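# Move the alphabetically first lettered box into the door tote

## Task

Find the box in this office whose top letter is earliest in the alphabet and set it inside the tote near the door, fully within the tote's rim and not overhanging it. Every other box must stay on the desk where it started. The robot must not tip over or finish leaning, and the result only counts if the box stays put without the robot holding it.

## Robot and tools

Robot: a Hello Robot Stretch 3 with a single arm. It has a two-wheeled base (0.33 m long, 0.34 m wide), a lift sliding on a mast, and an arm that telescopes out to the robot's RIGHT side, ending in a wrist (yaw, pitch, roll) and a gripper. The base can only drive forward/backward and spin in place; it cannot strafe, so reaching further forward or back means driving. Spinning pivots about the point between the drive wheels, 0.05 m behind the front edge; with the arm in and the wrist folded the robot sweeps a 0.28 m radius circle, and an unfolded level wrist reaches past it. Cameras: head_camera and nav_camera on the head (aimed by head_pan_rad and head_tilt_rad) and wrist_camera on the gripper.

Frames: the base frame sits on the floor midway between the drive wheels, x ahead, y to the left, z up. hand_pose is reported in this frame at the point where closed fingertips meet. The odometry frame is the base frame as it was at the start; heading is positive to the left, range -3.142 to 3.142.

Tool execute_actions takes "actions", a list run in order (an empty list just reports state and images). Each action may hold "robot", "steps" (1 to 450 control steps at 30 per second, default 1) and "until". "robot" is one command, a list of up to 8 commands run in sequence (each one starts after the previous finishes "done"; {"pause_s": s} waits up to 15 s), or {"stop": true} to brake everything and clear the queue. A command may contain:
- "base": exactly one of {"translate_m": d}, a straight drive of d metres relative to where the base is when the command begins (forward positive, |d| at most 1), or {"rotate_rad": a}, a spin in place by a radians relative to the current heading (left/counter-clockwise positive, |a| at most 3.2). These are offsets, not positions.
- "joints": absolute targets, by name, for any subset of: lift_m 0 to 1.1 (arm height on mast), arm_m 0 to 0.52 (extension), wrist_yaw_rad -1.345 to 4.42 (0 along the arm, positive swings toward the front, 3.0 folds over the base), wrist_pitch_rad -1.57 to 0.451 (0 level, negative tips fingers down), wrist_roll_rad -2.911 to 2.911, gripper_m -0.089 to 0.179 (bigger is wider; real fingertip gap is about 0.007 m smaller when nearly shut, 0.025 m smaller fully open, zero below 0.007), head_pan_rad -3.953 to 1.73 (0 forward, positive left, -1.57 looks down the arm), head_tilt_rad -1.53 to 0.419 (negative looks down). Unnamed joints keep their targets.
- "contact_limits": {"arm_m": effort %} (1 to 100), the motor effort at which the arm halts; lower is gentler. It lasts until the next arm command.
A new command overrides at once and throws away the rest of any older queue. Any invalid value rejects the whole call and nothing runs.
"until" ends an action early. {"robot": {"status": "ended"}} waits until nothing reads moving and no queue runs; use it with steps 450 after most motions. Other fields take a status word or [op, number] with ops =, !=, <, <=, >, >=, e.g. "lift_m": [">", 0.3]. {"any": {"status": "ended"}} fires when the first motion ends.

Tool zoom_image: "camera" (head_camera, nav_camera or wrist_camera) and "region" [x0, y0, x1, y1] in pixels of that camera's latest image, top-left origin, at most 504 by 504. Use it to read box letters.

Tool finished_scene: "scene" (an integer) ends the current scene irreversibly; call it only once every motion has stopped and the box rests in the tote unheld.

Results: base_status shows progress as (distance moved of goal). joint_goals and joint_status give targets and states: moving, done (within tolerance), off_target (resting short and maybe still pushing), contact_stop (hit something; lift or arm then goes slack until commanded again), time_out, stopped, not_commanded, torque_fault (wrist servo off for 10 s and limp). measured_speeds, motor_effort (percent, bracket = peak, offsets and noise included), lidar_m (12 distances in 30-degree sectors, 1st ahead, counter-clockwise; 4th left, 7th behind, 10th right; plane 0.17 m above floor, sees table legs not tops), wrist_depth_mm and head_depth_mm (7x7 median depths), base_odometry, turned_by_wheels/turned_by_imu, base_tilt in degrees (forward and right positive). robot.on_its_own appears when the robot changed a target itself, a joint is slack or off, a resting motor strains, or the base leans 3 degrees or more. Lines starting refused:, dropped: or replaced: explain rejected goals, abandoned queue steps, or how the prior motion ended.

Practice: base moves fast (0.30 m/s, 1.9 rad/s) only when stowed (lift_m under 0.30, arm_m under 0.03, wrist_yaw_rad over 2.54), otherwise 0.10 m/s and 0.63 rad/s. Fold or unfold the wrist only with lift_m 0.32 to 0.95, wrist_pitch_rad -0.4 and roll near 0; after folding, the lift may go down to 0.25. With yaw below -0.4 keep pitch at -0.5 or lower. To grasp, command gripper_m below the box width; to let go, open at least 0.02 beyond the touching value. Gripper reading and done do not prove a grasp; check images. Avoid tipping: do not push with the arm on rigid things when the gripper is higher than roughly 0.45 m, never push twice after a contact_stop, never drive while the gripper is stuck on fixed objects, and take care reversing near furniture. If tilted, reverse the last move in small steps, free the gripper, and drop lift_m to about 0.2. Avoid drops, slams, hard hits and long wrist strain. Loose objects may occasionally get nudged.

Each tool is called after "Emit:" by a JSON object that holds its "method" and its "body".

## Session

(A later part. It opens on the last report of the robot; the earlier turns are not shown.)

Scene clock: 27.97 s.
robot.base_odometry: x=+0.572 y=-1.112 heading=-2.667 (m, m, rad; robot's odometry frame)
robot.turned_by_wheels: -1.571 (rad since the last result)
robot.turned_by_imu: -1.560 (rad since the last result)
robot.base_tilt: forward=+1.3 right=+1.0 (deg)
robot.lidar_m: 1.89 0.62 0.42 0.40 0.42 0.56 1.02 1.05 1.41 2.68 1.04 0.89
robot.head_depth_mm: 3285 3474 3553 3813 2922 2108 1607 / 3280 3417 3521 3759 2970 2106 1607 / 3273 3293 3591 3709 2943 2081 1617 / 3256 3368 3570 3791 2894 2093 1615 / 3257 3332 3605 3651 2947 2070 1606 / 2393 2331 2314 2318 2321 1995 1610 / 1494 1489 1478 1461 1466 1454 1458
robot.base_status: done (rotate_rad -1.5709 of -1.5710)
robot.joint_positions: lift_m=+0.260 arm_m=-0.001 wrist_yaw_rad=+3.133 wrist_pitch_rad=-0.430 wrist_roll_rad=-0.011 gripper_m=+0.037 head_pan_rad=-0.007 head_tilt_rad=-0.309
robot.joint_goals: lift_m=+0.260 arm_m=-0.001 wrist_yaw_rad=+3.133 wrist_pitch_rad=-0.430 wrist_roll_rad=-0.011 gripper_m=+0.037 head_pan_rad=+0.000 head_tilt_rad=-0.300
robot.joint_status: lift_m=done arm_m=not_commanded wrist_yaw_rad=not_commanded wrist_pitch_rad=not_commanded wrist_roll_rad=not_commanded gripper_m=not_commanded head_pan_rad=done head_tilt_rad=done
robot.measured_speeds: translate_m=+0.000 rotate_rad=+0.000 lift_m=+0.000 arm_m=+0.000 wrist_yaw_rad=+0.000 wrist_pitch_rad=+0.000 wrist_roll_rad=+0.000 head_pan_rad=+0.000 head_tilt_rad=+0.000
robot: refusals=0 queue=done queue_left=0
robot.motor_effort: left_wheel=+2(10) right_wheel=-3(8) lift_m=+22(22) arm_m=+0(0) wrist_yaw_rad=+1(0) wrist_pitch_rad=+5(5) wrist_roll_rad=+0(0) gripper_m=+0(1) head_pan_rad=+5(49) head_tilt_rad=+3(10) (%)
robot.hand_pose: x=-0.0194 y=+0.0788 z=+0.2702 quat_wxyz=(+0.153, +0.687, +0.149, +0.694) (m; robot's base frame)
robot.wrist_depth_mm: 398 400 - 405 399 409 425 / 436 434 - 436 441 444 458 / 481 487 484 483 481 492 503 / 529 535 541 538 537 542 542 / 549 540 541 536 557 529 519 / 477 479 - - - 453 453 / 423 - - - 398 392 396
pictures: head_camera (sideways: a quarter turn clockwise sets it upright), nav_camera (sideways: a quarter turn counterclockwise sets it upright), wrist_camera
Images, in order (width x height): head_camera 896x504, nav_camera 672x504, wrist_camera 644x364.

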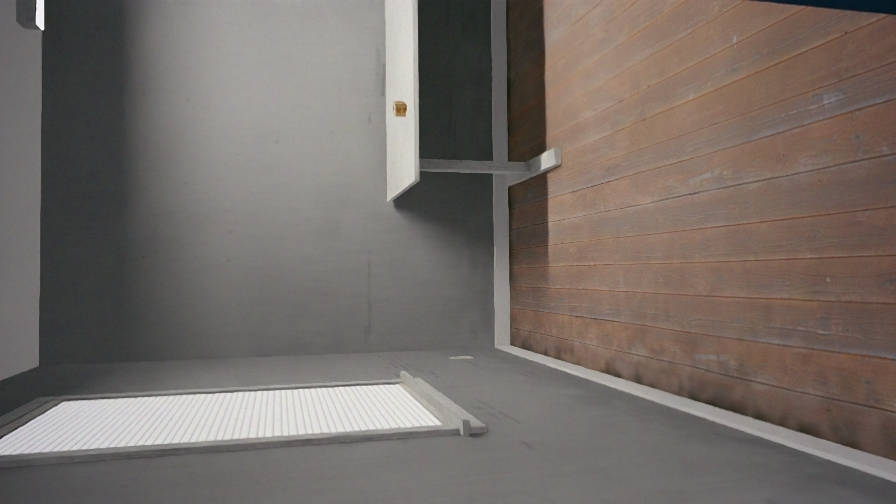

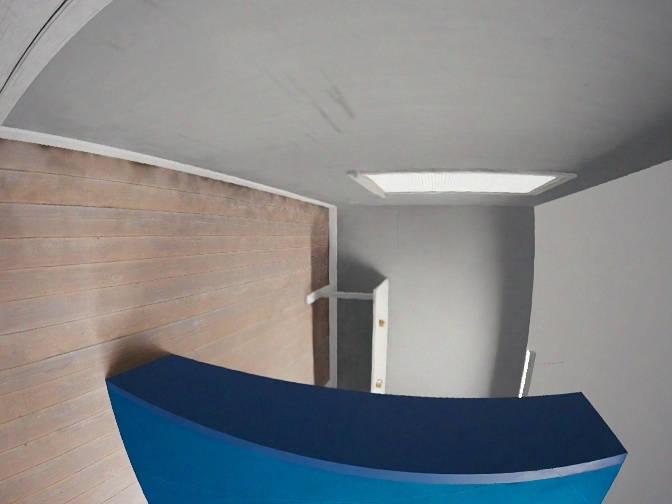

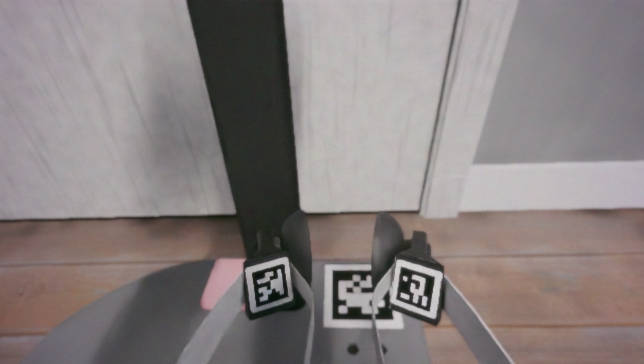

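Emit:
{"method": "execute_actions", "body": {"actions": [{"robot": {"base": {"translate_m": 1.0}, "joints": {"head_pan_rad": -0.5, "head_tilt_rad": -0.3}}, "steps": 450, "until": {"robot": {"status": "ended"}}}, {"robot": {"base": {"translate_m": 0.5}}, "steps": 450, "until": {"robot": {"status": "ended"}}}]}}

Scene clock: 36.77 s.
robot.base_odometry: x=-0.763 y=-1.797 heading=-2.667 (m, m, rad; robot's odometry frame)
robot.turned_by_wheels: +0.000 (rad since the last result)
robot.turned_by_imu: +0.006 (rad since the last result)
robot.base_tilt: forward=+1.3 right=+1.0 (deg)
robot.lidar_m: 1.83 0.69 0.50 0.47 0.49 0.65 1.60 0.71 0.59 1.40 3.03 2.32
robot.head_depth_mm: 2648 2833 2933 3076 2961 2080 1613 / 2495 2631 2775 2630 2778 2069 1610 / 2322 2460 2580 2313 2786 2078 1613 / 2228 2329 2450 2346 2603 2073 1608 / 2122 2224 2303 2326 2501 2083 1605 / 2023 2086 2161 2228 1910 1975 1614 / 1922 1993 2081 2138 2253 2091 1616
robot.base_status: done (translate_m +0.5000 of +0.5000)
robot.joint_positions: lift_m=+0.260 arm_m=-0.001 wrist_yaw_rad=+3.133 wrist_pitch_rad=-0.430 wrist_roll_rad=-0.011 gripper_m=+0.037 head_pan_rad=-0.493 head_tilt_rad=-0.309
robot.joint_goals: lift_m=+0.260 arm_m=-0.001 wrist_yaw_rad=+3.133 wrist_pitch_rad=-0.430 wrist_roll_rad=-0.011 gripper_m=+0.037 head_pan_rad=-0.500 head_tilt_rad=-0.300
robot.joint_status: lift_m=done arm_m=not_commanded wrist_yaw_rad=not_commanded wrist_pitch_rad=not_commanded wrist_roll_rad=not_commanded gripper_m=not_commanded head_pan_rad=done head_tilt_rad=done
robot.measured_speeds: translate_m=+0.000 rotate_rad=+0.000 lift_m=+0.000 arm_m=+0.000 wrist_yaw_rad=+0.000 wrist_pitch_rad=+0.000 wrist_roll_rad=+0.000 head_pan_rad=+0.000 head_tilt_rad=+0.000
robot: refusals=0 queue=done queue_left=0
robot.motor_effort: left_wheel=+2(9) right_wheel=-3(6) lift_m=+23(22) arm_m=+0(0) wrist_yaw_rad=+0(0) wrist_pitch_rad=+5(4) wrist_roll_rad=+0(0) gripper_m=+0(0) head_pan_rad=-4(41) head_tilt_rad=+4(2) (%)
robot.hand_pose: x=-0.0194 y=+0.0788 z=+0.2702 quat_wxyz=(+0.153, +0.687, +0.149, +0.694) (m; robot's base frame)
robot.wrist_depth_mm: 470 466 - 460 459 466 462 / 500 507 - 508 506 512 499 / 549 553 562 560 563 557 554 / 606 605 613 605 617 592 581 / 553 548 545 539 549 534 528 / 478 492 - - - 453 452 / 422 - - - 393 398 394
pictures: head_camera (sideways: a quarter turn clockwise sets it upright), nav_camera (sideways: a quarter turn counterclockwise sets it upright), wrist_camera
Images, in order (width x height): head_camera 896x504, nav_camera 672x504, wrist_camera 644x364.

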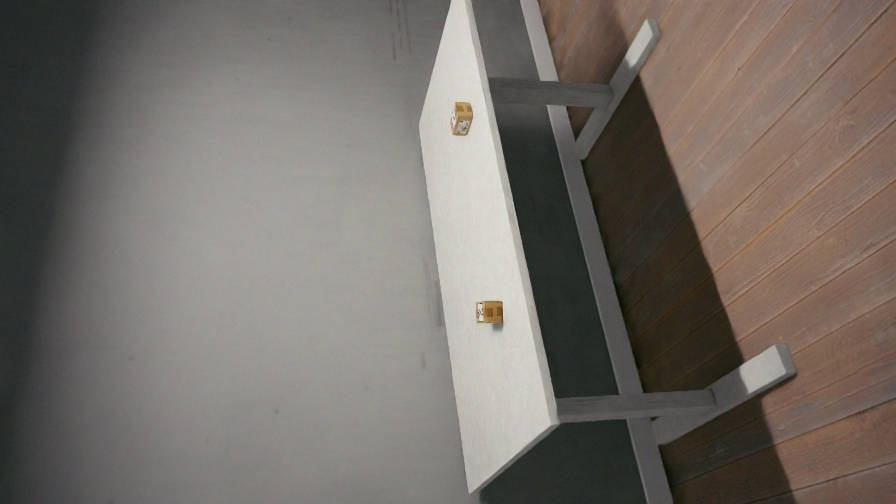

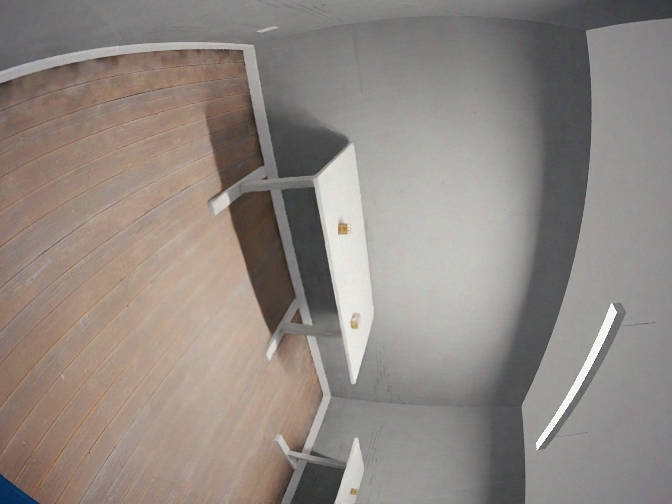

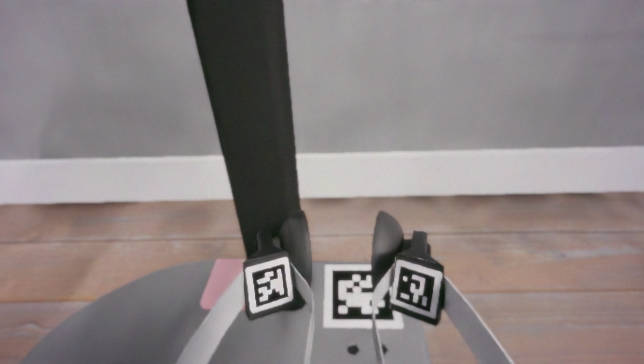

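Emit:
{"method": "zoom_image", "body": {"camera": "head_camera", "region": [430, 85, 500, 150]}}

Emit:
{"method": "zoom_image", "body": {"camera": "head_camera", "region": [455, 280, 525, 345]}}

Region (430, 85, 500, 150) of head_camera's 896x504 image, scaled by 7.200, with more detail than that image has; it fills the top 468 rows of this view, and the rest is white.

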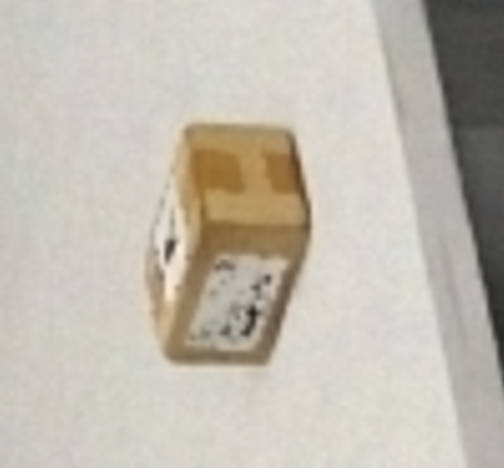

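Region (455, 280, 525, 345) of head_camera's 896x504 image, scaled by 7.200, with more detail than that image has; it fills the top 468 rows of this view, and the rest is white.

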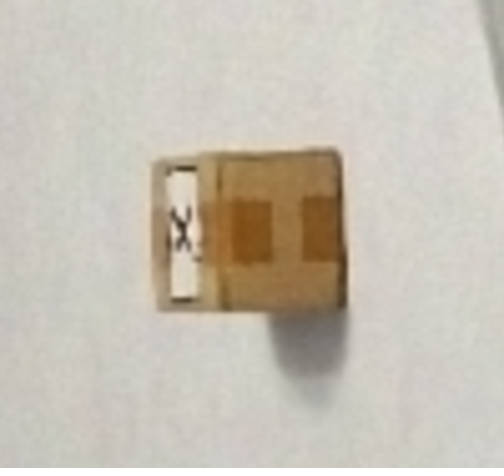

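Emit:
{"method": "execute_actions", "body": {"actions": [{"robot": {"base": {"translate_m": 0.65}, "joints": {"head_pan_rad": -0.8, "head_tilt_rad": -0.55}}, "steps": 450, "until": {"robot": {"status": "ended"}}}]}}

Scene clock: 42.23 s.
robot.base_odometry: x=-1.341 y=-2.095 heading=-2.667 (m, m, rad; robot's odometry frame)
robot.turned_by_wheels: +0.000 (rad since the last result)
robot.turned_by_imu: +0.003 (rad since the last result)
robot.base_tilt: forward=+1.3 right=+1.0 (deg)
robot.lidar_m: 1.57 0.72 0.51 0.49 0.51 0.68 1.75 1.09 1.66 2.86 2.05 1.21
robot.head_depth_mm: 2750 3045 3268 2715 1982 1599 1313 / 2389 2666 1912 2678 1996 1586 1316 / 2130 2328 1895 2312 2011 1578 1328 / 1940 2095 1915 1452 2010 1602 1319 / 1755 1904 1919 1242 2016 1590 1325 / 1622 1731 1792 1225 1940 1586 1322 / 1501 1585 1655 1228 1366 1521 1322
robot.base_status: done (translate_m +0.6500 of +0.6500)
robot.joint_positions: lift_m=+0.260 arm_m=-0.001 wrist_yaw_rad=+3.133 wrist_pitch_rad=-0.430 wrist_roll_rad=-0.011 gripper_m=+0.037 head_pan_rad=-0.793 head_tilt_rad=-0.544
robot.joint_goals: lift_m=+0.260 arm_m=-0.001 wrist_yaw_rad=+3.133 wrist_pitch_rad=-0.430 wrist_roll_rad=-0.011 gripper_m=+0.037 head_pan_rad=-0.800 head_tilt_rad=-0.550
robot.joint_status: lift_m=done arm_m=not_commanded wrist_yaw_rad=not_commanded wrist_pitch_rad=not_commanded wrist_roll_rad=not_commanded gripper_m=not_commanded head_pan_rad=done head_tilt_rad=done
robot.measured_speeds: translate_m=+0.000 rotate_rad=+0.000 lift_m=+0.000 arm_m=+0.000 wrist_yaw_rad=+0.000 wrist_pitch_rad=+0.000 wrist_roll_rad=+0.000 head_pan_rad=+0.000 head_tilt_rad=+0.000
robot: refusals=0 queue=done queue_left=0
robot.motor_effort: left_wheel=+2(11) right_wheel=-3(5) lift_m=+22(22) arm_m=-1(0) wrist_yaw_rad=+0(0) wrist_pitch_rad=+5(5) wrist_roll_rad=+0(0) gripper_m=-1(0) head_pan_rad=-4(32) head_tilt_rad=-3(18) (%)
robot.hand_pose: x=-0.0194 y=+0.0788 z=+0.2702 quat_wxyz=(+0.153, +0.687, +0.149, +0.694) (m; robot's base frame)
robot.wrist_depth_mm: 474 484 - 480 471 480 477 / 524 521 - 521 533 524 526 / 581 586 575 578 581 582 577 / 625 615 609 607 602 611 603 / 555 554 551 538 560 541 517 / 471 491 - - - 454 446 / 424 - - - 401 391 394
pictures: head_camera (sideways: a quarter turn clockwise sets it upright), nav_camera (sideways: a quarter turn counterclockwise sets it upright), wrist_camera
Images, in order (width x height): head_camera 896x504, nav_camera 672x504, wrist_camera 644x364.

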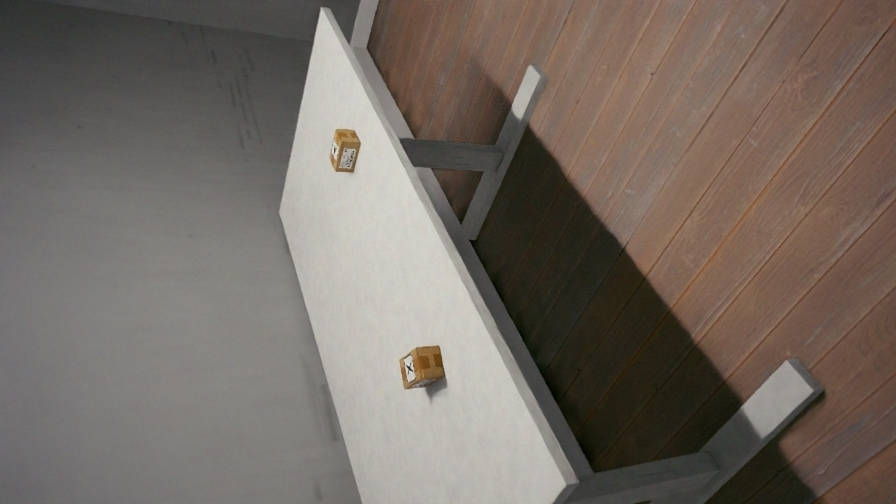

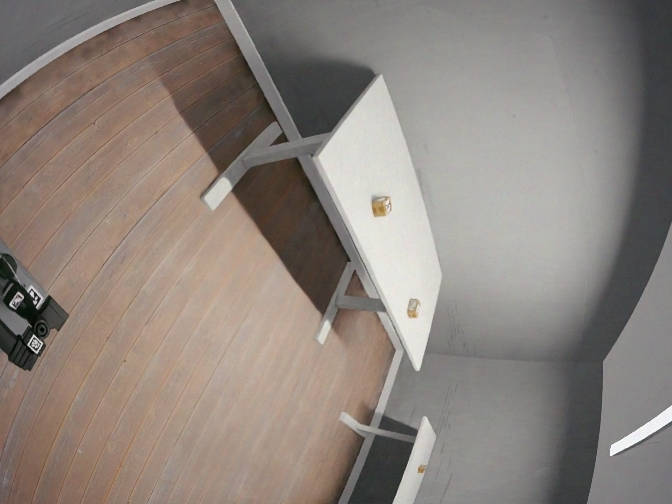

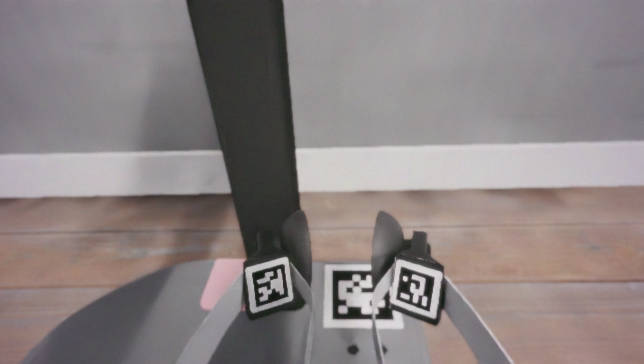

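Emit:
{"method": "zoom_image", "body": {"camera": "head_camera", "region": [310, 115, 380, 180]}}

Emit:
{"method": "zoom_image", "body": {"camera": "head_camera", "region": [385, 330, 465, 405]}}

Region (310, 115, 380, 180) of head_camera's 896x504 image, scaled by 7.200, with more detail than that image has; it fills the top 468 rows of this view, and the rest is white.

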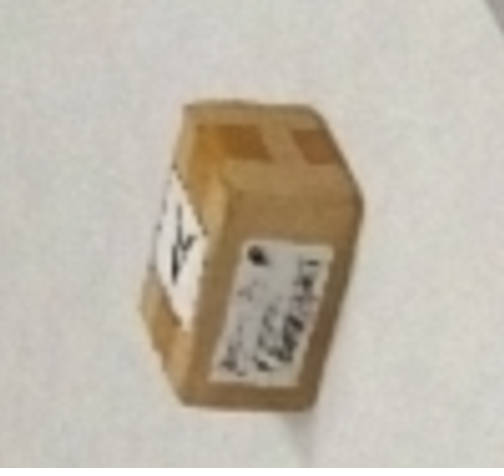

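Region (385, 330, 465, 405) of head_camera's 896x504 image, scaled by 6.300, with more detail than that image has; it fills the top 472 rows of this view, and the rest is white.

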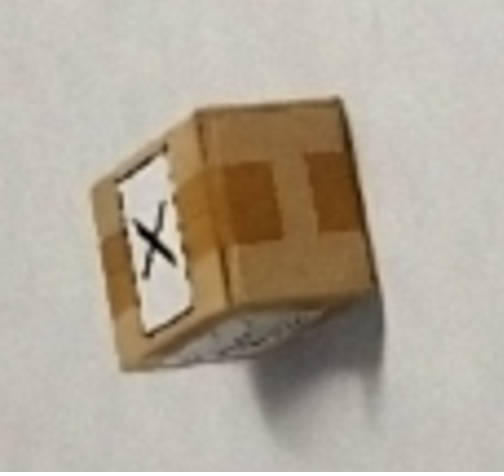

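Emit:
{"method": "execute_actions", "body": {"actions": [{"robot": [{"base": {"translate_m": 0.15}}, {"base": {"rotate_rad": 1.61}, "joints": {"head_pan_rad": 0.0, "head_tilt_rad": -0.3}}], "steps": 450, "until": {"robot": {"status": "ended"}}}]}}

Scene clock: 48.33 s.
robot.base_odometry: x=-1.474 y=-2.163 heading=-1.057 (m, m, rad; robot's odometry frame)
robot.turned_by_wheels: +1.610 (rad since the last result)
robot.turned_by_imu: +1.603 (rad since the last result)
robot.base_tilt: forward=+1.3 right=+1.0 (deg)
robot.lidar_m: 0.50 0.52 0.71 2.03 1.39 1.75 2.83 1.96 1.07 1.42 0.69 0.51
robot.head_depth_mm: 397 414 434 454 478 503 531 / 398 414 433 454 478 505 531 / 398 415 434 455 479 504 534 / 399 417 436 456 481 505 533 / 398 417 436 457 481 506 536 / 400 417 436 458 481 507 536 / 400 417 436 458 482 508 537
robot.base_status: done (rotate_rad +1.6099 of +1.6100)
robot.joint_positions: lift_m=+0.260 arm_m=-0.001 wrist_yaw_rad=+3.133 wrist_pitch_rad=-0.430 wrist_roll_rad=-0.011 gripper_m=+0.037 head_pan_rad=-0.007 head_tilt_rad=-0.309
robot.joint_goals: lift_m=+0.260 arm_m=-0.001 wrist_yaw_rad=+3.133 wrist_pitch_rad=-0.430 wrist_roll_rad=-0.011 gripper_m=+0.037 head_pan_rad=+0.000 head_tilt_rad=-0.300
robot.joint_status: lift_m=done arm_m=not_commanded wrist_yaw_rad=not_commanded wrist_pitch_rad=not_commanded wrist_roll_rad=not_commanded gripper_m=not_commanded head_pan_rad=done head_tilt_rad=done
robot.measured_speeds: translate_m=+0.000 rotate_rad=+0.000 lift_m=+0.000 arm_m=+0.000 wrist_yaw_rad=+0.000 wrist_pitch_rad=+0.000 wrist_roll_rad=+0.000 head_pan_rad=+0.000 head_tilt_rad=+0.000
robot: refusals=0 queue=done queue_left=0
robot.motor_effort: left_wheel=-2(9) right_wheel=+2(11) lift_m=+23(22) arm_m=-1(1) wrist_yaw_rad=+1(1) wrist_pitch_rad=+5(5) wrist_roll_rad=+0(0) gripper_m=+0(0) head_pan_rad=+4(48) head_tilt_rad=+3(20) (%)
robot.hand_pose: x=-0.0194 y=+0.0788 z=+0.2702 quat_wxyz=(+0.153, +0.687, +0.149, +0.694) (m; robot's base frame)
robot.wrist_depth_mm: - - - - - - 645 / - - - - - - 645 / 884 854 805 851 816 800 636 / 680 673 666 661 640 633 617 / 556 555 552 538 561 535 528 / 474 486 - - - 450 454 / 425 - - - 394 393 396
pictures: head_camera (sideways: a quarter turn clockwise sets it upright), nav_camera (sideways: a quarter turn counterclockwise sets it upright), wrist_camera
Images, in order (width x height): head_camera 896x504, nav_camera 672x504, wrist_camera 644x364.

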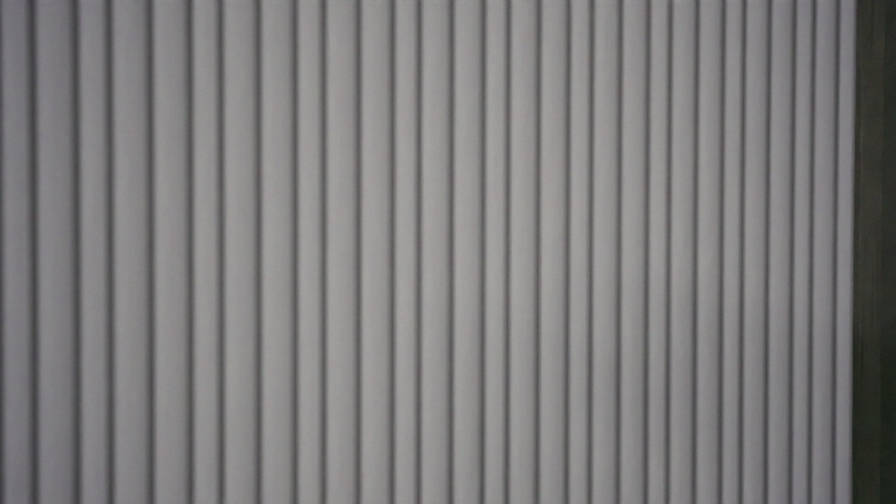

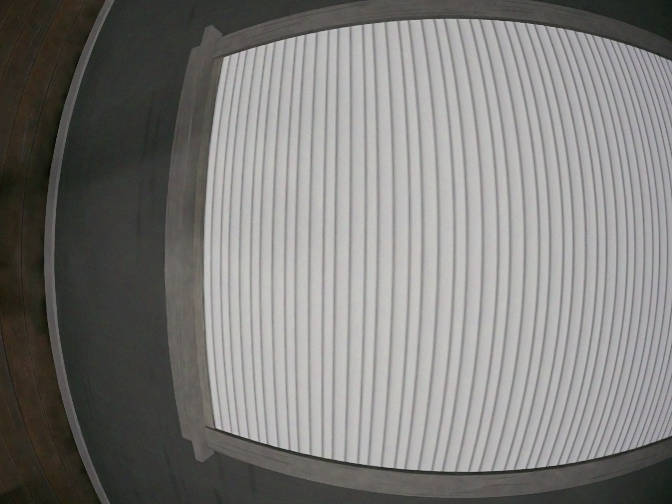

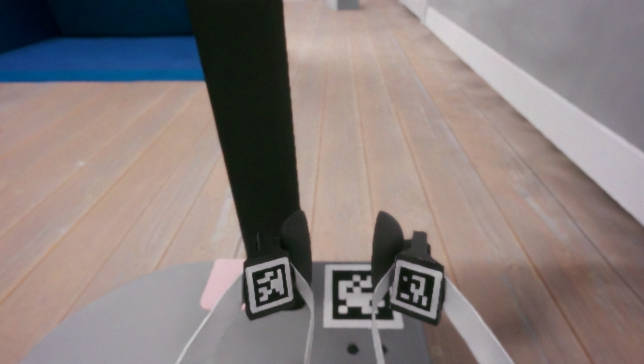

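Emit:
{"method": "execute_actions", "body": {"actions": [{"robot": {"base": {"translate_m": -1.0}, "joints": {"head_pan_rad": -1.57, "head_tilt_rad": -0.65}}, "steps": 450, "until": {"robot": {"status": "ended"}}}, {"robot": {"base": {"translate_m": -0.15}}, "steps": 450, "until": {"robot": {"status": "ended"}}}]}}

Scene clock: 55.53 s.
robot.base_odometry: x=-2.039 y=-1.162 heading=-1.057 (m, m, rad; robot's odometry frame)
robot.turned_by_wheels: +0.000 (rad since the last result)
robot.turned_by_imu: -0.002 (rad since the last result)
robot.base_tilt: forward=+1.4 right=+1.0 (deg)
robot.lidar_m: 1.64 1.71 1.32 1.16 1.60 1.65 1.69 1.99 1.12 1.41 1.16 1.70
robot.head_depth_mm: 1179 1297 1373 1024 879 1461 1237 / 1172 1293 1373 1026 880 1461 1237 / 1194 1301 1375 1028 883 1460 1242 / 1194 1308 1383 1027 884 1461 1241 / 1194 1307 1389 1038 884 1471 1245 / 1196 1317 1390 1033 886 1457 1240 / 1197 1313 1404 1039 885 1465 1246
robot.base_status: done (translate_m -0.1500 of -0.1500)
robot.joint_positions: lift_m=+0.260 arm_m=-0.001 wrist_yaw_rad=+3.133 wrist_pitch_rad=-0.430 wrist_roll_rad=-0.011 gripper_m=+0.037 head_pan_rad=-1.563 head_tilt_rad=-0.642
robot.joint_goals: lift_m=+0.260 arm_m=-0.001 wrist_yaw_rad=+3.133 wrist_pitch_rad=-0.430 wrist_roll_rad=-0.011 gripper_m=+0.037 head_pan_rad=-1.570 head_tilt_rad=-0.650
robot.joint_status: lift_m=done arm_m=not_commanded wrist_yaw_rad=not_commanded wrist_pitch_rad=not_commanded wrist_roll_rad=not_commanded gripper_m=not_commanded head_pan_rad=done head_tilt_rad=done
robot.measured_speeds: translate_m=+0.000 rotate_rad=+0.000 lift_m=+0.000 arm_m=+0.000 wrist_yaw_rad=+0.000 wrist_pitch_rad=+0.000 wrist_roll_rad=+0.000 head_pan_rad=+0.000 head_tilt_rad=+0.000
robot: refusals=0 queue=done queue_left=0
robot.motor_effort: left_wheel=-2(9) right_wheel=+2(5) lift_m=+23(21) arm_m=+0(1) wrist_yaw_rad=+0(1) wrist_pitch_rad=+5(5) wrist_roll_rad=+0(0) gripper_m=+0(0) head_pan_rad=-4(49) head_tilt_rad=-2(21) (%)
robot.hand_pose: x=-0.0194 y=+0.0788 z=+0.2702 quat_wxyz=(+0.153, +0.687, +0.149, +0.694) (m; robot's base frame)
robot.wrist_depth_mm: - - - - - - - / - - - - - - - / 878 873 833 831 841 800 796 / 693 673 664 661 641 664 623 / 557 556 544 532 564 538 529 / 470 487 - - - 451 453 / 415 - - - 397 395 395
pictures: head_camera (sideways: a quarter turn clockwise sets it upright), nav_camera (sideways: a quarter turn counterclockwise sets it upright), wrist_camera
Images, in order (width x height): head_camera 896x504, nav_camera 672x504, wrist_camera 644x364.

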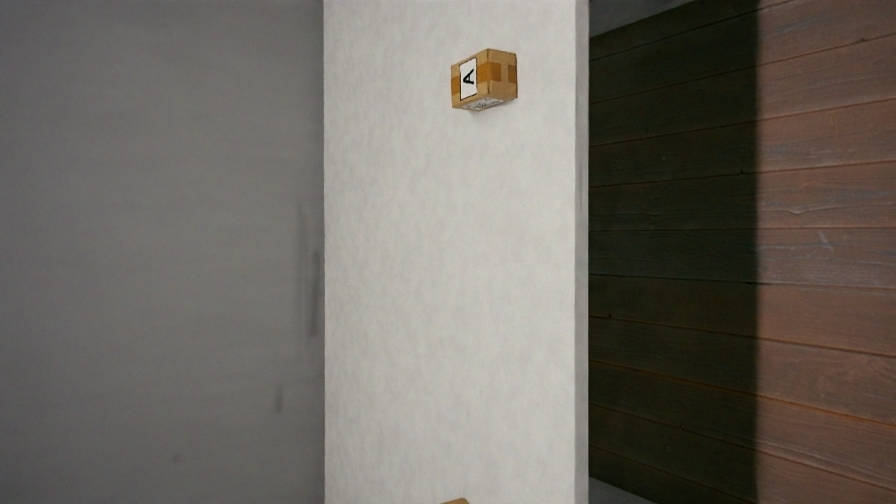

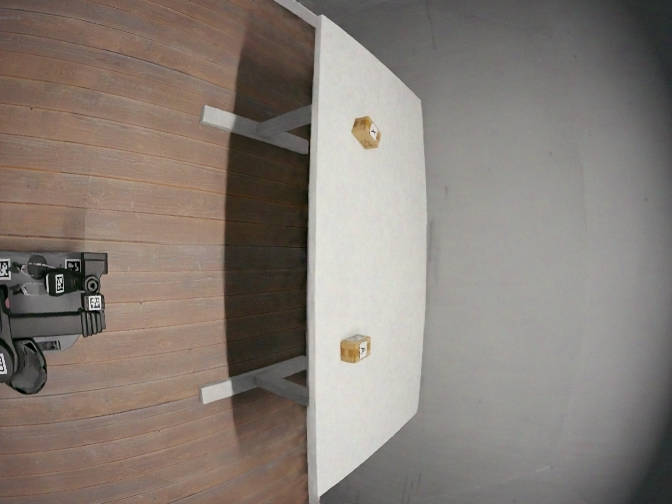

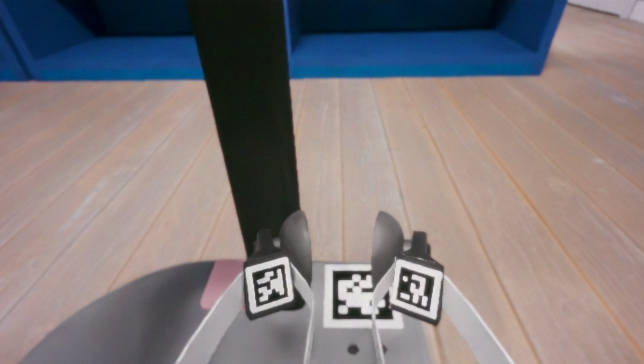

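Emit:
{"method": "execute_actions", "body": {"actions": [{"robot": [{"base": {"translate_m": -0.2}, "joints": {"lift_m": 0.8}}, {"joints": {"wrist_yaw_rad": 0.0, "wrist_pitch_rad": -0.4, "wrist_roll_rad": 0.0, "gripper_m": 0.13}}, {"joints": {"wrist_pitch_rad": 0.0}}], "steps": 450, "until": {"robot": {"status": "ended"}}}]}}

Scene clock: 65.43 s.
robot.base_odometry: x=-2.138 y=-0.988 heading=-1.057 (m, m, rad; robot's odometry frame)
robot.turned_by_wheels: +0.000 (rad since the last result)
robot.turned_by_imu: +0.002 (rad since the last result)
robot.base_tilt: forward=+1.4 right=+1.0 (deg)
robot.lidar_m: 1.84 1.91 1.43 1.15 1.48 1.69 1.49 1.98 1.04 1.41 1.28 1.91
robot.head_depth_mm: 1181 1302 1370 1027 879 1428 1265 / 1183 1302 1377 1023 848 1439 1273 / 1182 1301 1387 1029 878 1527 - / 1187 1304 1386 1026 882 1463 1248 / 1185 1306 1386 1022 856 1469 1245 / 1192 1311 1398 1031 882 1469 1245 / 1192 1311 1395 1029 886 1466 1247
robot.base_status: done (translate_m -0.2000 of -0.2000)
robot.joint_positions: lift_m=+0.800 arm_m=-0.001 wrist_yaw_rad=+0.002 wrist_pitch_rad=-0.023 wrist_roll_rad=-0.004 gripper_m=+0.130 head_pan_rad=-1.563 head_tilt_rad=-0.642
robot.joint_goals: lift_m=+0.800 arm_m=-0.001 wrist_yaw_rad=+0.000 wrist_pitch_rad=+0.000 wrist_roll_rad=+0.000 gripper_m=+0.130 head_pan_rad=-1.570 head_tilt_rad=-0.650
robot.joint_status: lift_m=done arm_m=not_commanded wrist_yaw_rad=done wrist_pitch_rad=done wrist_roll_rad=done gripper_m=done head_pan_rad=done head_tilt_rad=done
robot.measured_speeds: translate_m=+0.000 rotate_rad=+0.000 lift_m=+0.000 arm_m=+0.000 wrist_yaw_rad=+0.000 wrist_pitch_rad=+0.000 wrist_roll_rad=+0.000 head_pan_rad=+0.000 head_tilt_rad=+0.000
robot: refusals=0 queue=done queue_left=0
robot.motor_effort: left_wheel=-2(10) right_wheel=+2(5) lift_m=+34(37) arm_m=-1(0) wrist_yaw_rad=-3(5) wrist_pitch_rad=+7(6) wrist_roll_rad=+1(0) gripper_m=+0(82) head_pan_rad=-4(4) head_tilt_rad=-4(4) (%)
robot.hand_pose: x=-0.0208 y=-0.3997 z=+0.9086 quat_wxyz=(+0.709, +0.009, -0.705, -0.007) (m; robot's base frame)
robot.wrist_depth_mm: - - - - - - - / - - - - - - - / - - - - - - - / - - - - - - - / 645 706 686 694 667 719 - / 497 525 492 481 480 - 478 / 908 - - - - - -
pictures: head_camera (sideways: a quarter turn clockwise sets it upright), nav_camera (sideways: a quarter turn counterclockwise sets it upright), wrist_camera
Images, in order (width x height): head_camera 896x504, nav_camera 672x504, wrist_camera 644x364.

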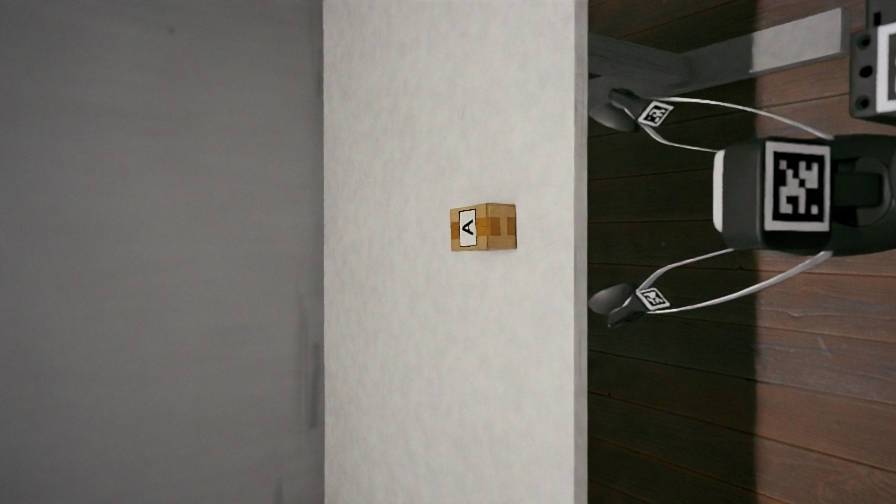

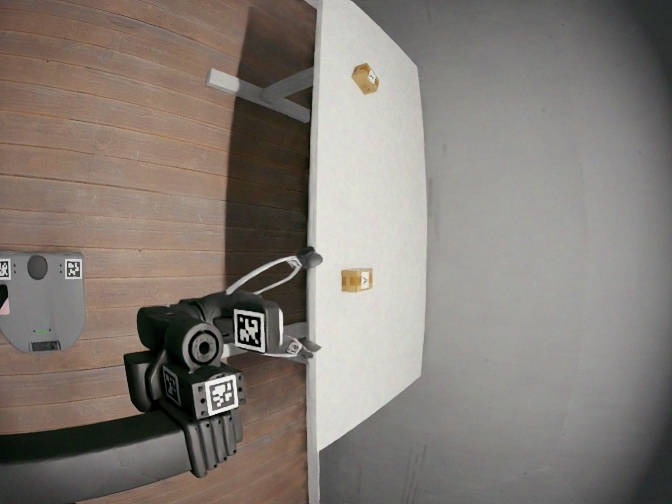

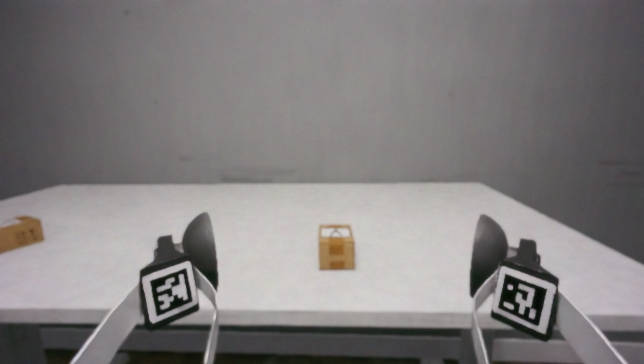

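Emit:
{"method": "execute_actions", "body": {"actions": [{"robot": [{"base": {"translate_m": -0.02}, "joints": {"lift_m": 0.95, "wrist_pitch_rad": -1.0}}, {"joints": {"arm_m": 0.42}}], "steps": 450, "until": {"robot": {"status": "ended"}}}]}}

Scene clock: 74.33 s.
robot.base_odometry: x=-2.147 y=-0.970 heading=-1.057 (m, m, rad; robot's odometry frame)
robot.turned_by_wheels: +0.000 (rad since the last result)
robot.turned_by_imu: +0.002 (rad since the last result)
robot.base_tilt: forward=+1.4 right=+1.0 (deg)
robot.lidar_m: 1.86 1.94 1.44 1.15 1.46 1.68 1.47 1.96 1.03 1.41 1.29 1.93
robot.head_depth_mm: 1182 1289 - 980 884 1436 1209 / 1180 1264 1294 1026 882 1431 1233 / 1181 1264 - 987 883 1457 1241 / 1187 1296 1382 1003 883 1470 1246 / 1192 1308 1389 1033 884 1463 1240 / 1194 1314 1392 1031 883 1466 1245 / 1193 1314 1391 1026 886 1477 1250
robot.base_status: done (translate_m -0.0200 of -0.0200)
robot.joint_positions: lift_m=+0.950 arm_m=+0.420 wrist_yaw_rad=+0.001 wrist_pitch_rad=-1.005 wrist_roll_rad=-0.003 gripper_m=+0.130 head_pan_rad=-1.563 head_tilt_rad=-0.642
robot.joint_goals: lift_m=+0.950 arm_m=+0.420 wrist_yaw_rad=+0.000 wrist_pitch_rad=-1.000 wrist_roll_rad=+0.000 gripper_m=+0.130 head_pan_rad=-1.570 head_tilt_rad=-0.650
robot.joint_status: lift_m=done arm_m=done wrist_yaw_rad=done wrist_pitch_rad=done wrist_roll_rad=done gripper_m=done head_pan_rad=done head_tilt_rad=done
robot.measured_speeds: translate_m=+0.000 rotate_rad=+0.000 lift_m=+0.000 arm_m=+0.000 wrist_yaw_rad=+0.000 wrist_pitch_rad=+0.000 wrist_roll_rad=+0.000 head_pan_rad=+0.000 head_tilt_rad=+0.000
robot: refusals=0 queue=done queue_left=0
robot.motor_effort: left_wheel=-2(7) right_wheel=+2(3) lift_m=+34(40) arm_m=+6(5) wrist_yaw_rad=-1(3) wrist_pitch_rad=+2(6) wrist_roll_rad=+1(1) gripper_m=+0(0) head_pan_rad=-4(4) head_tilt_rad=-3(4) (%)
robot.hand_pose: x=-0.0215 y=-0.6815 z=+0.8592 quat_wxyz=(+0.621, +0.342, -0.618, -0.340) (m; robot's base frame)
robot.wrist_depth_mm: 414 409 402 395 391 386 375 / 389 384 374 367 359 359 354 / 359 356 344 292 340 336 330 / 334 332 328 277 320 317 311 / 316 314 308 304 300 300 293 / 301 298 291 287 286 - 279 / 909 932 883 875 874 880 833
pictures: head_camera (sideways: a quarter turn clockwise sets it upright), nav_camera (sideways: a quarter turn counterclockwise sets it upright), wrist_camera
Images, in order (width x height): head_camera 896x504, nav_camera 672x504, wrist_camera 644x364.

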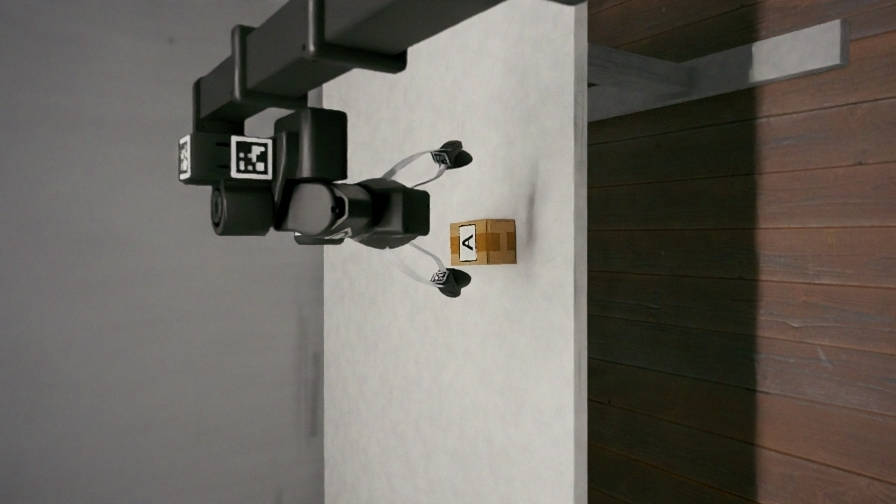

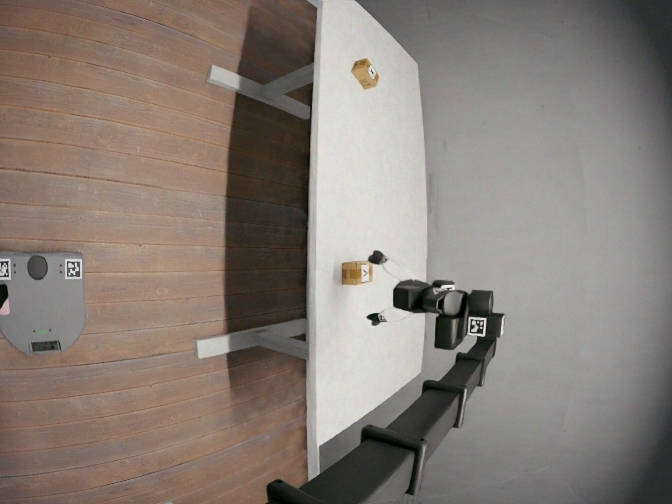

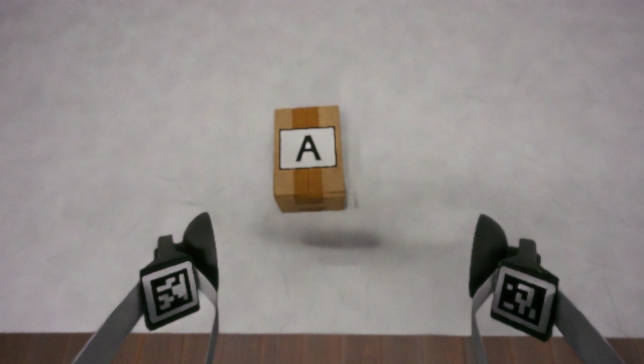

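Emit:
{"method": "execute_actions", "body": {"actions": [{"robot": {"base": {"translate_m": 0.025}, "joints": {"arm_m": 0.49}}, "steps": 450, "until": {"robot": {"status": "ended"}}}]}}

Scene clock: 77.30 s.
robot.base_odometry: x=-2.135 y=-0.992 heading=-1.057 (m, m, rad; robot's odometry frame)
robot.turned_by_wheels: +0.000 (rad since the last result)
robot.turned_by_imu: +0.001 (rad since the last result)
robot.base_tilt: forward=+1.3 right=+1.1 (deg)
robot.lidar_m: 1.84 1.91 1.43 1.15 1.48 1.69 1.50 1.98 1.04 1.41 1.27 1.91
robot.head_depth_mm: 1178 1281 - 979 882 1432 1212 / 1181 1270 1356 1023 879 1458 1231 / 1182 1260 1358 1027 881 1458 1237 / 1188 1296 1386 1028 880 1475 1256 / 1188 1311 1386 1030 884 1466 1244 / 1190 1307 1376 1034 885 1458 1245 / 1195 1322 1393 1032 883 1463 1248
robot.base_status: done (translate_m +0.0250 of +0.0250)
robot.joint_positions: lift_m=+0.950 arm_m=+0.490 wrist_yaw_rad=+0.001 wrist_pitch_rad=-1.005 wrist_roll_rad=-0.003 gripper_m=+0.130 head_pan_rad=-1.563 head_tilt_rad=-0.642
robot.joint_goals: lift_m=+0.950 arm_m=+0.490 wrist_yaw_rad=+0.000 wrist_pitch_rad=-1.000 wrist_roll_rad=+0.000 gripper_m=+0.130 head_pan_rad=-1.570 head_tilt_rad=-0.650
robot.joint_status: lift_m=done arm_m=done wrist_yaw_rad=done wrist_pitch_rad=done wrist_roll_rad=done gripper_m=done head_pan_rad=done head_tilt_rad=done
robot.measured_speeds: translate_m=+0.000 rotate_rad=+0.000 lift_m=+0.000 arm_m=+0.000 wrist_yaw_rad=+0.000 wrist_pitch_rad=+0.000 wrist_roll_rad=+0.000 head_pan_rad=+0.000 head_tilt_rad=+0.000
robot: refusals=0 queue=done queue_left=0
robot.motor_effort: left_wheel=-2(3) right_wheel=+2(6) lift_m=+33(34) arm_m=+5(7) wrist_yaw_rad=+0(1) wrist_pitch_rad=+2(2) wrist_roll_rad=+1(1) gripper_m=-1(0) head_pan_rad=-4(4) head_tilt_rad=-3(3) (%)
robot.hand_pose: x=-0.0215 y=-0.7514 z=+0.8592 quat_wxyz=(+0.621, +0.342, -0.618, -0.340) (m; robot's base frame)
robot.wrist_depth_mm: 412 410 405 396 389 381 373 / 391 379 372 372 366 359 349 / 361 355 350 348 339 332 333 / 338 334 331 317 320 316 311 / 317 315 310 257 300 300 295 / 296 299 291 281 282 - 277 / 284 276 275 275 271 266 264
pictures: head_camera (sideways: a quarter turn clockwise sets it upright), nav_camera (sideways: a quarter turn counterclockwise sets it upright), wrist_camera
Images, in order (width x height): head_camera 896x504, nav_camera 672x504, wrist_camera 644x364.

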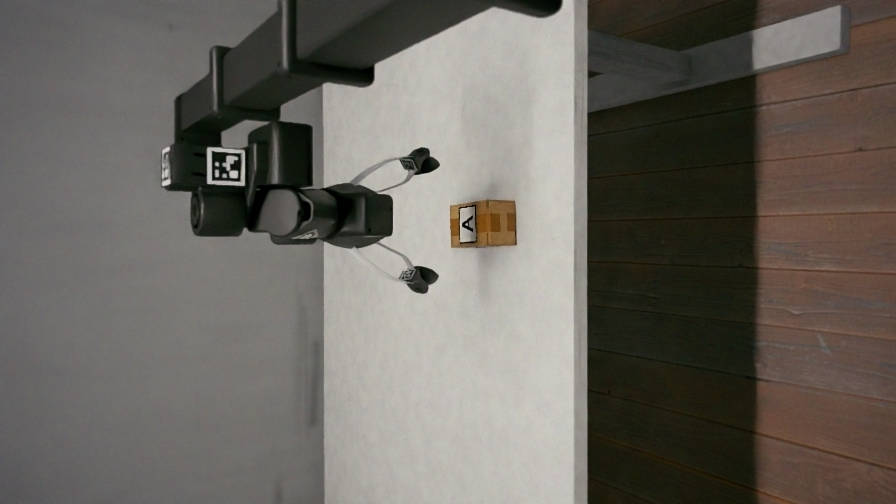

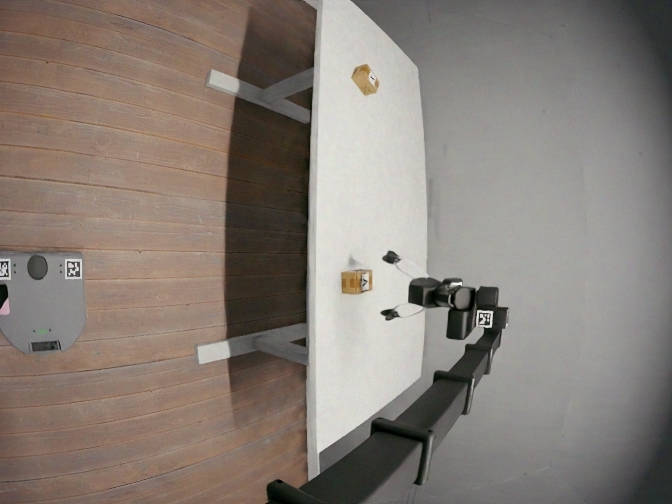

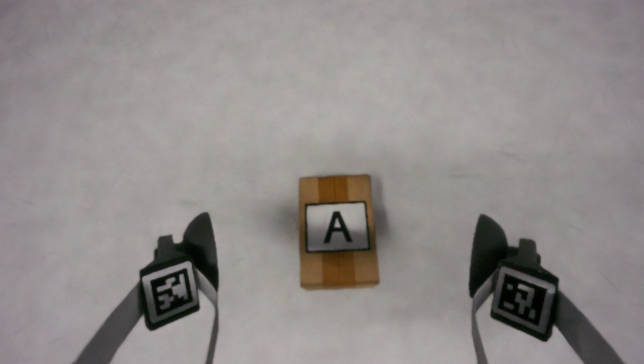

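Emit:
{"method": "execute_actions", "body": {"actions": [{"robot": {"joints": {"lift_m": 0.88}}, "steps": 300, "until": {"robot": {"status": "ended"}}}]}}

Scene clock: 78.93 s.
robot.base_odometry: x=-2.135 y=-0.992 heading=-1.057 (m, m, rad; robot's odometry frame)
robot.turned_by_wheels: +0.000 (rad since the last result)
robot.turned_by_imu: +0.000 (rad since the last result)
robot.base_tilt: forward=+1.4 right=+1.0 (deg)
robot.lidar_m: 1.84 1.91 1.43 1.15 1.47 1.70 1.50 1.99 1.04 1.41 1.27 1.91
robot.head_depth_mm: 1183 1308 1364 - 1322 1391 1217 / 1180 1296 - 987 879 1457 1239 / 1184 1302 - 981 883 1464 1235 / 1184 1298 1384 952 879 1461 1248 / 1192 1311 1383 1034 888 1465 1248 / 1188 1309 1393 1028 883 1456 1251 / 1199 1311 1386 1034 886 1469 1254
robot.base_status: done (translate_m +0.0250 of +0.0250)
robot.joint_positions: lift_m=+0.880 arm_m=+0.490 wrist_yaw_rad=+0.001 wrist_pitch_rad=-1.005 wrist_roll_rad=-0.003 gripper_m=+0.130 head_pan_rad=-1.563 head_tilt_rad=-0.642
robot.joint_goals: lift_m=+0.880 arm_m=+0.490 wrist_yaw_rad=+0.000 wrist_pitch_rad=-1.000 wrist_roll_rad=+0.000 gripper_m=+0.130 head_pan_rad=-1.570 head_tilt_rad=-0.650
robot.joint_status: lift_m=done arm_m=done wrist_yaw_rad=done wrist_pitch_rad=done wrist_roll_rad=done gripper_m=done head_pan_rad=done head_tilt_rad=done
robot.measured_speeds: translate_m=+0.000 rotate_rad=+0.000 lift_m=+0.000 arm_m=+0.000 wrist_yaw_rad=+0.000 wrist_pitch_rad=+0.000 wrist_roll_rad=+0.000 head_pan_rad=+0.000 head_tilt_rad=+0.000
robot: refusals=0 queue=done queue_left=0
robot.motor_effort: left_wheel=-2(2) right_wheel=+2(2) lift_m=+22(36) arm_m=+5(5) wrist_yaw_rad=-1(0) wrist_pitch_rad=+2(2) wrist_roll_rad=+1(1) gripper_m=+0(1) head_pan_rad=-5(5) head_tilt_rad=-3(3) (%)
robot.hand_pose: x=-0.0215 y=-0.7514 z=+0.7897 quat_wxyz=(+0.621, +0.342, -0.618, -0.340) (m; robot's base frame)
robot.wrist_depth_mm: 322 319 312 306 304 296 290 / 301 294 291 288 280 276 270 / 280 275 272 267 264 256 255 / 263 259 253 199 244 246 239 / 245 242 239 187 230 233 227 / 231 232 225 220 218 - 217 / 218 214 213 213 209 206 207
pictures: head_camera (sideways: a quarter turn clockwise sets it upright), nav_camera (sideways: a quarter turn counterclockwise sets it upright), wrist_camera
Images, in order (width x height): head_camera 896x504, nav_camera 672x504, wrist_camera 644x364.

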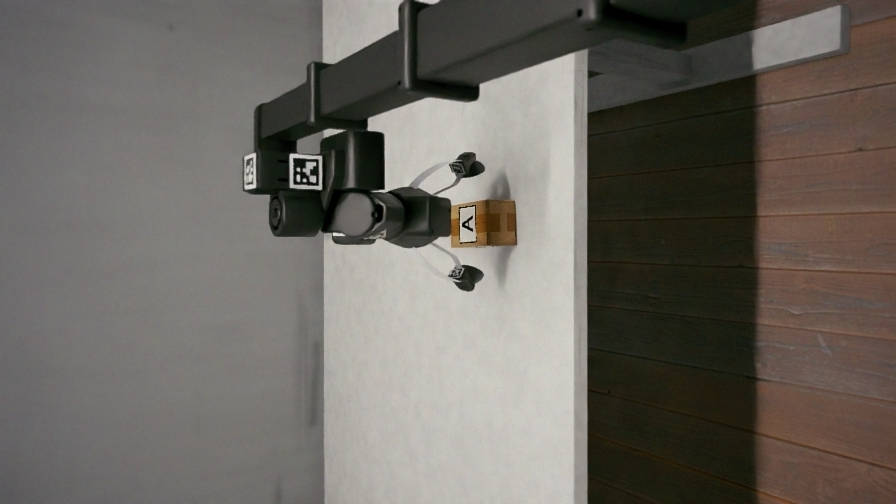

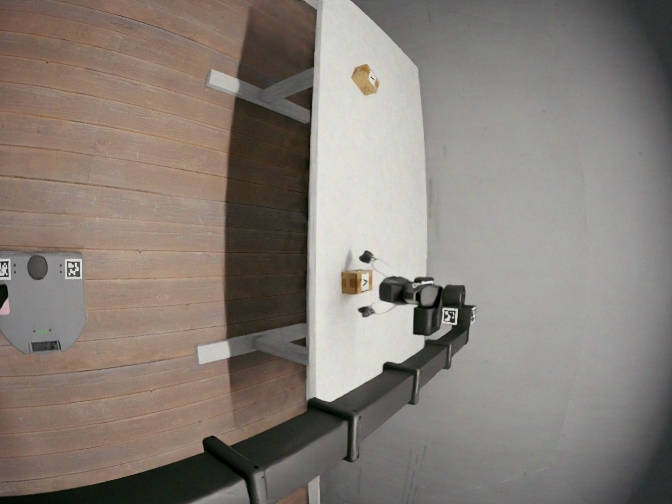

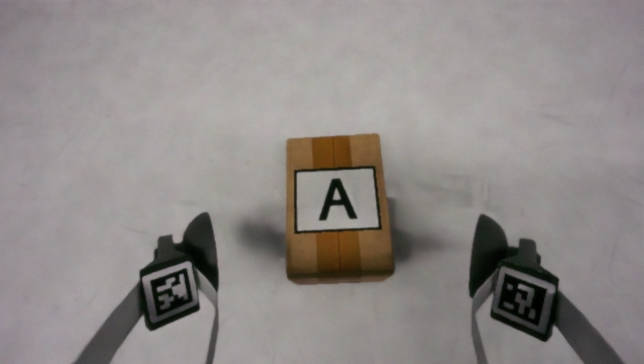

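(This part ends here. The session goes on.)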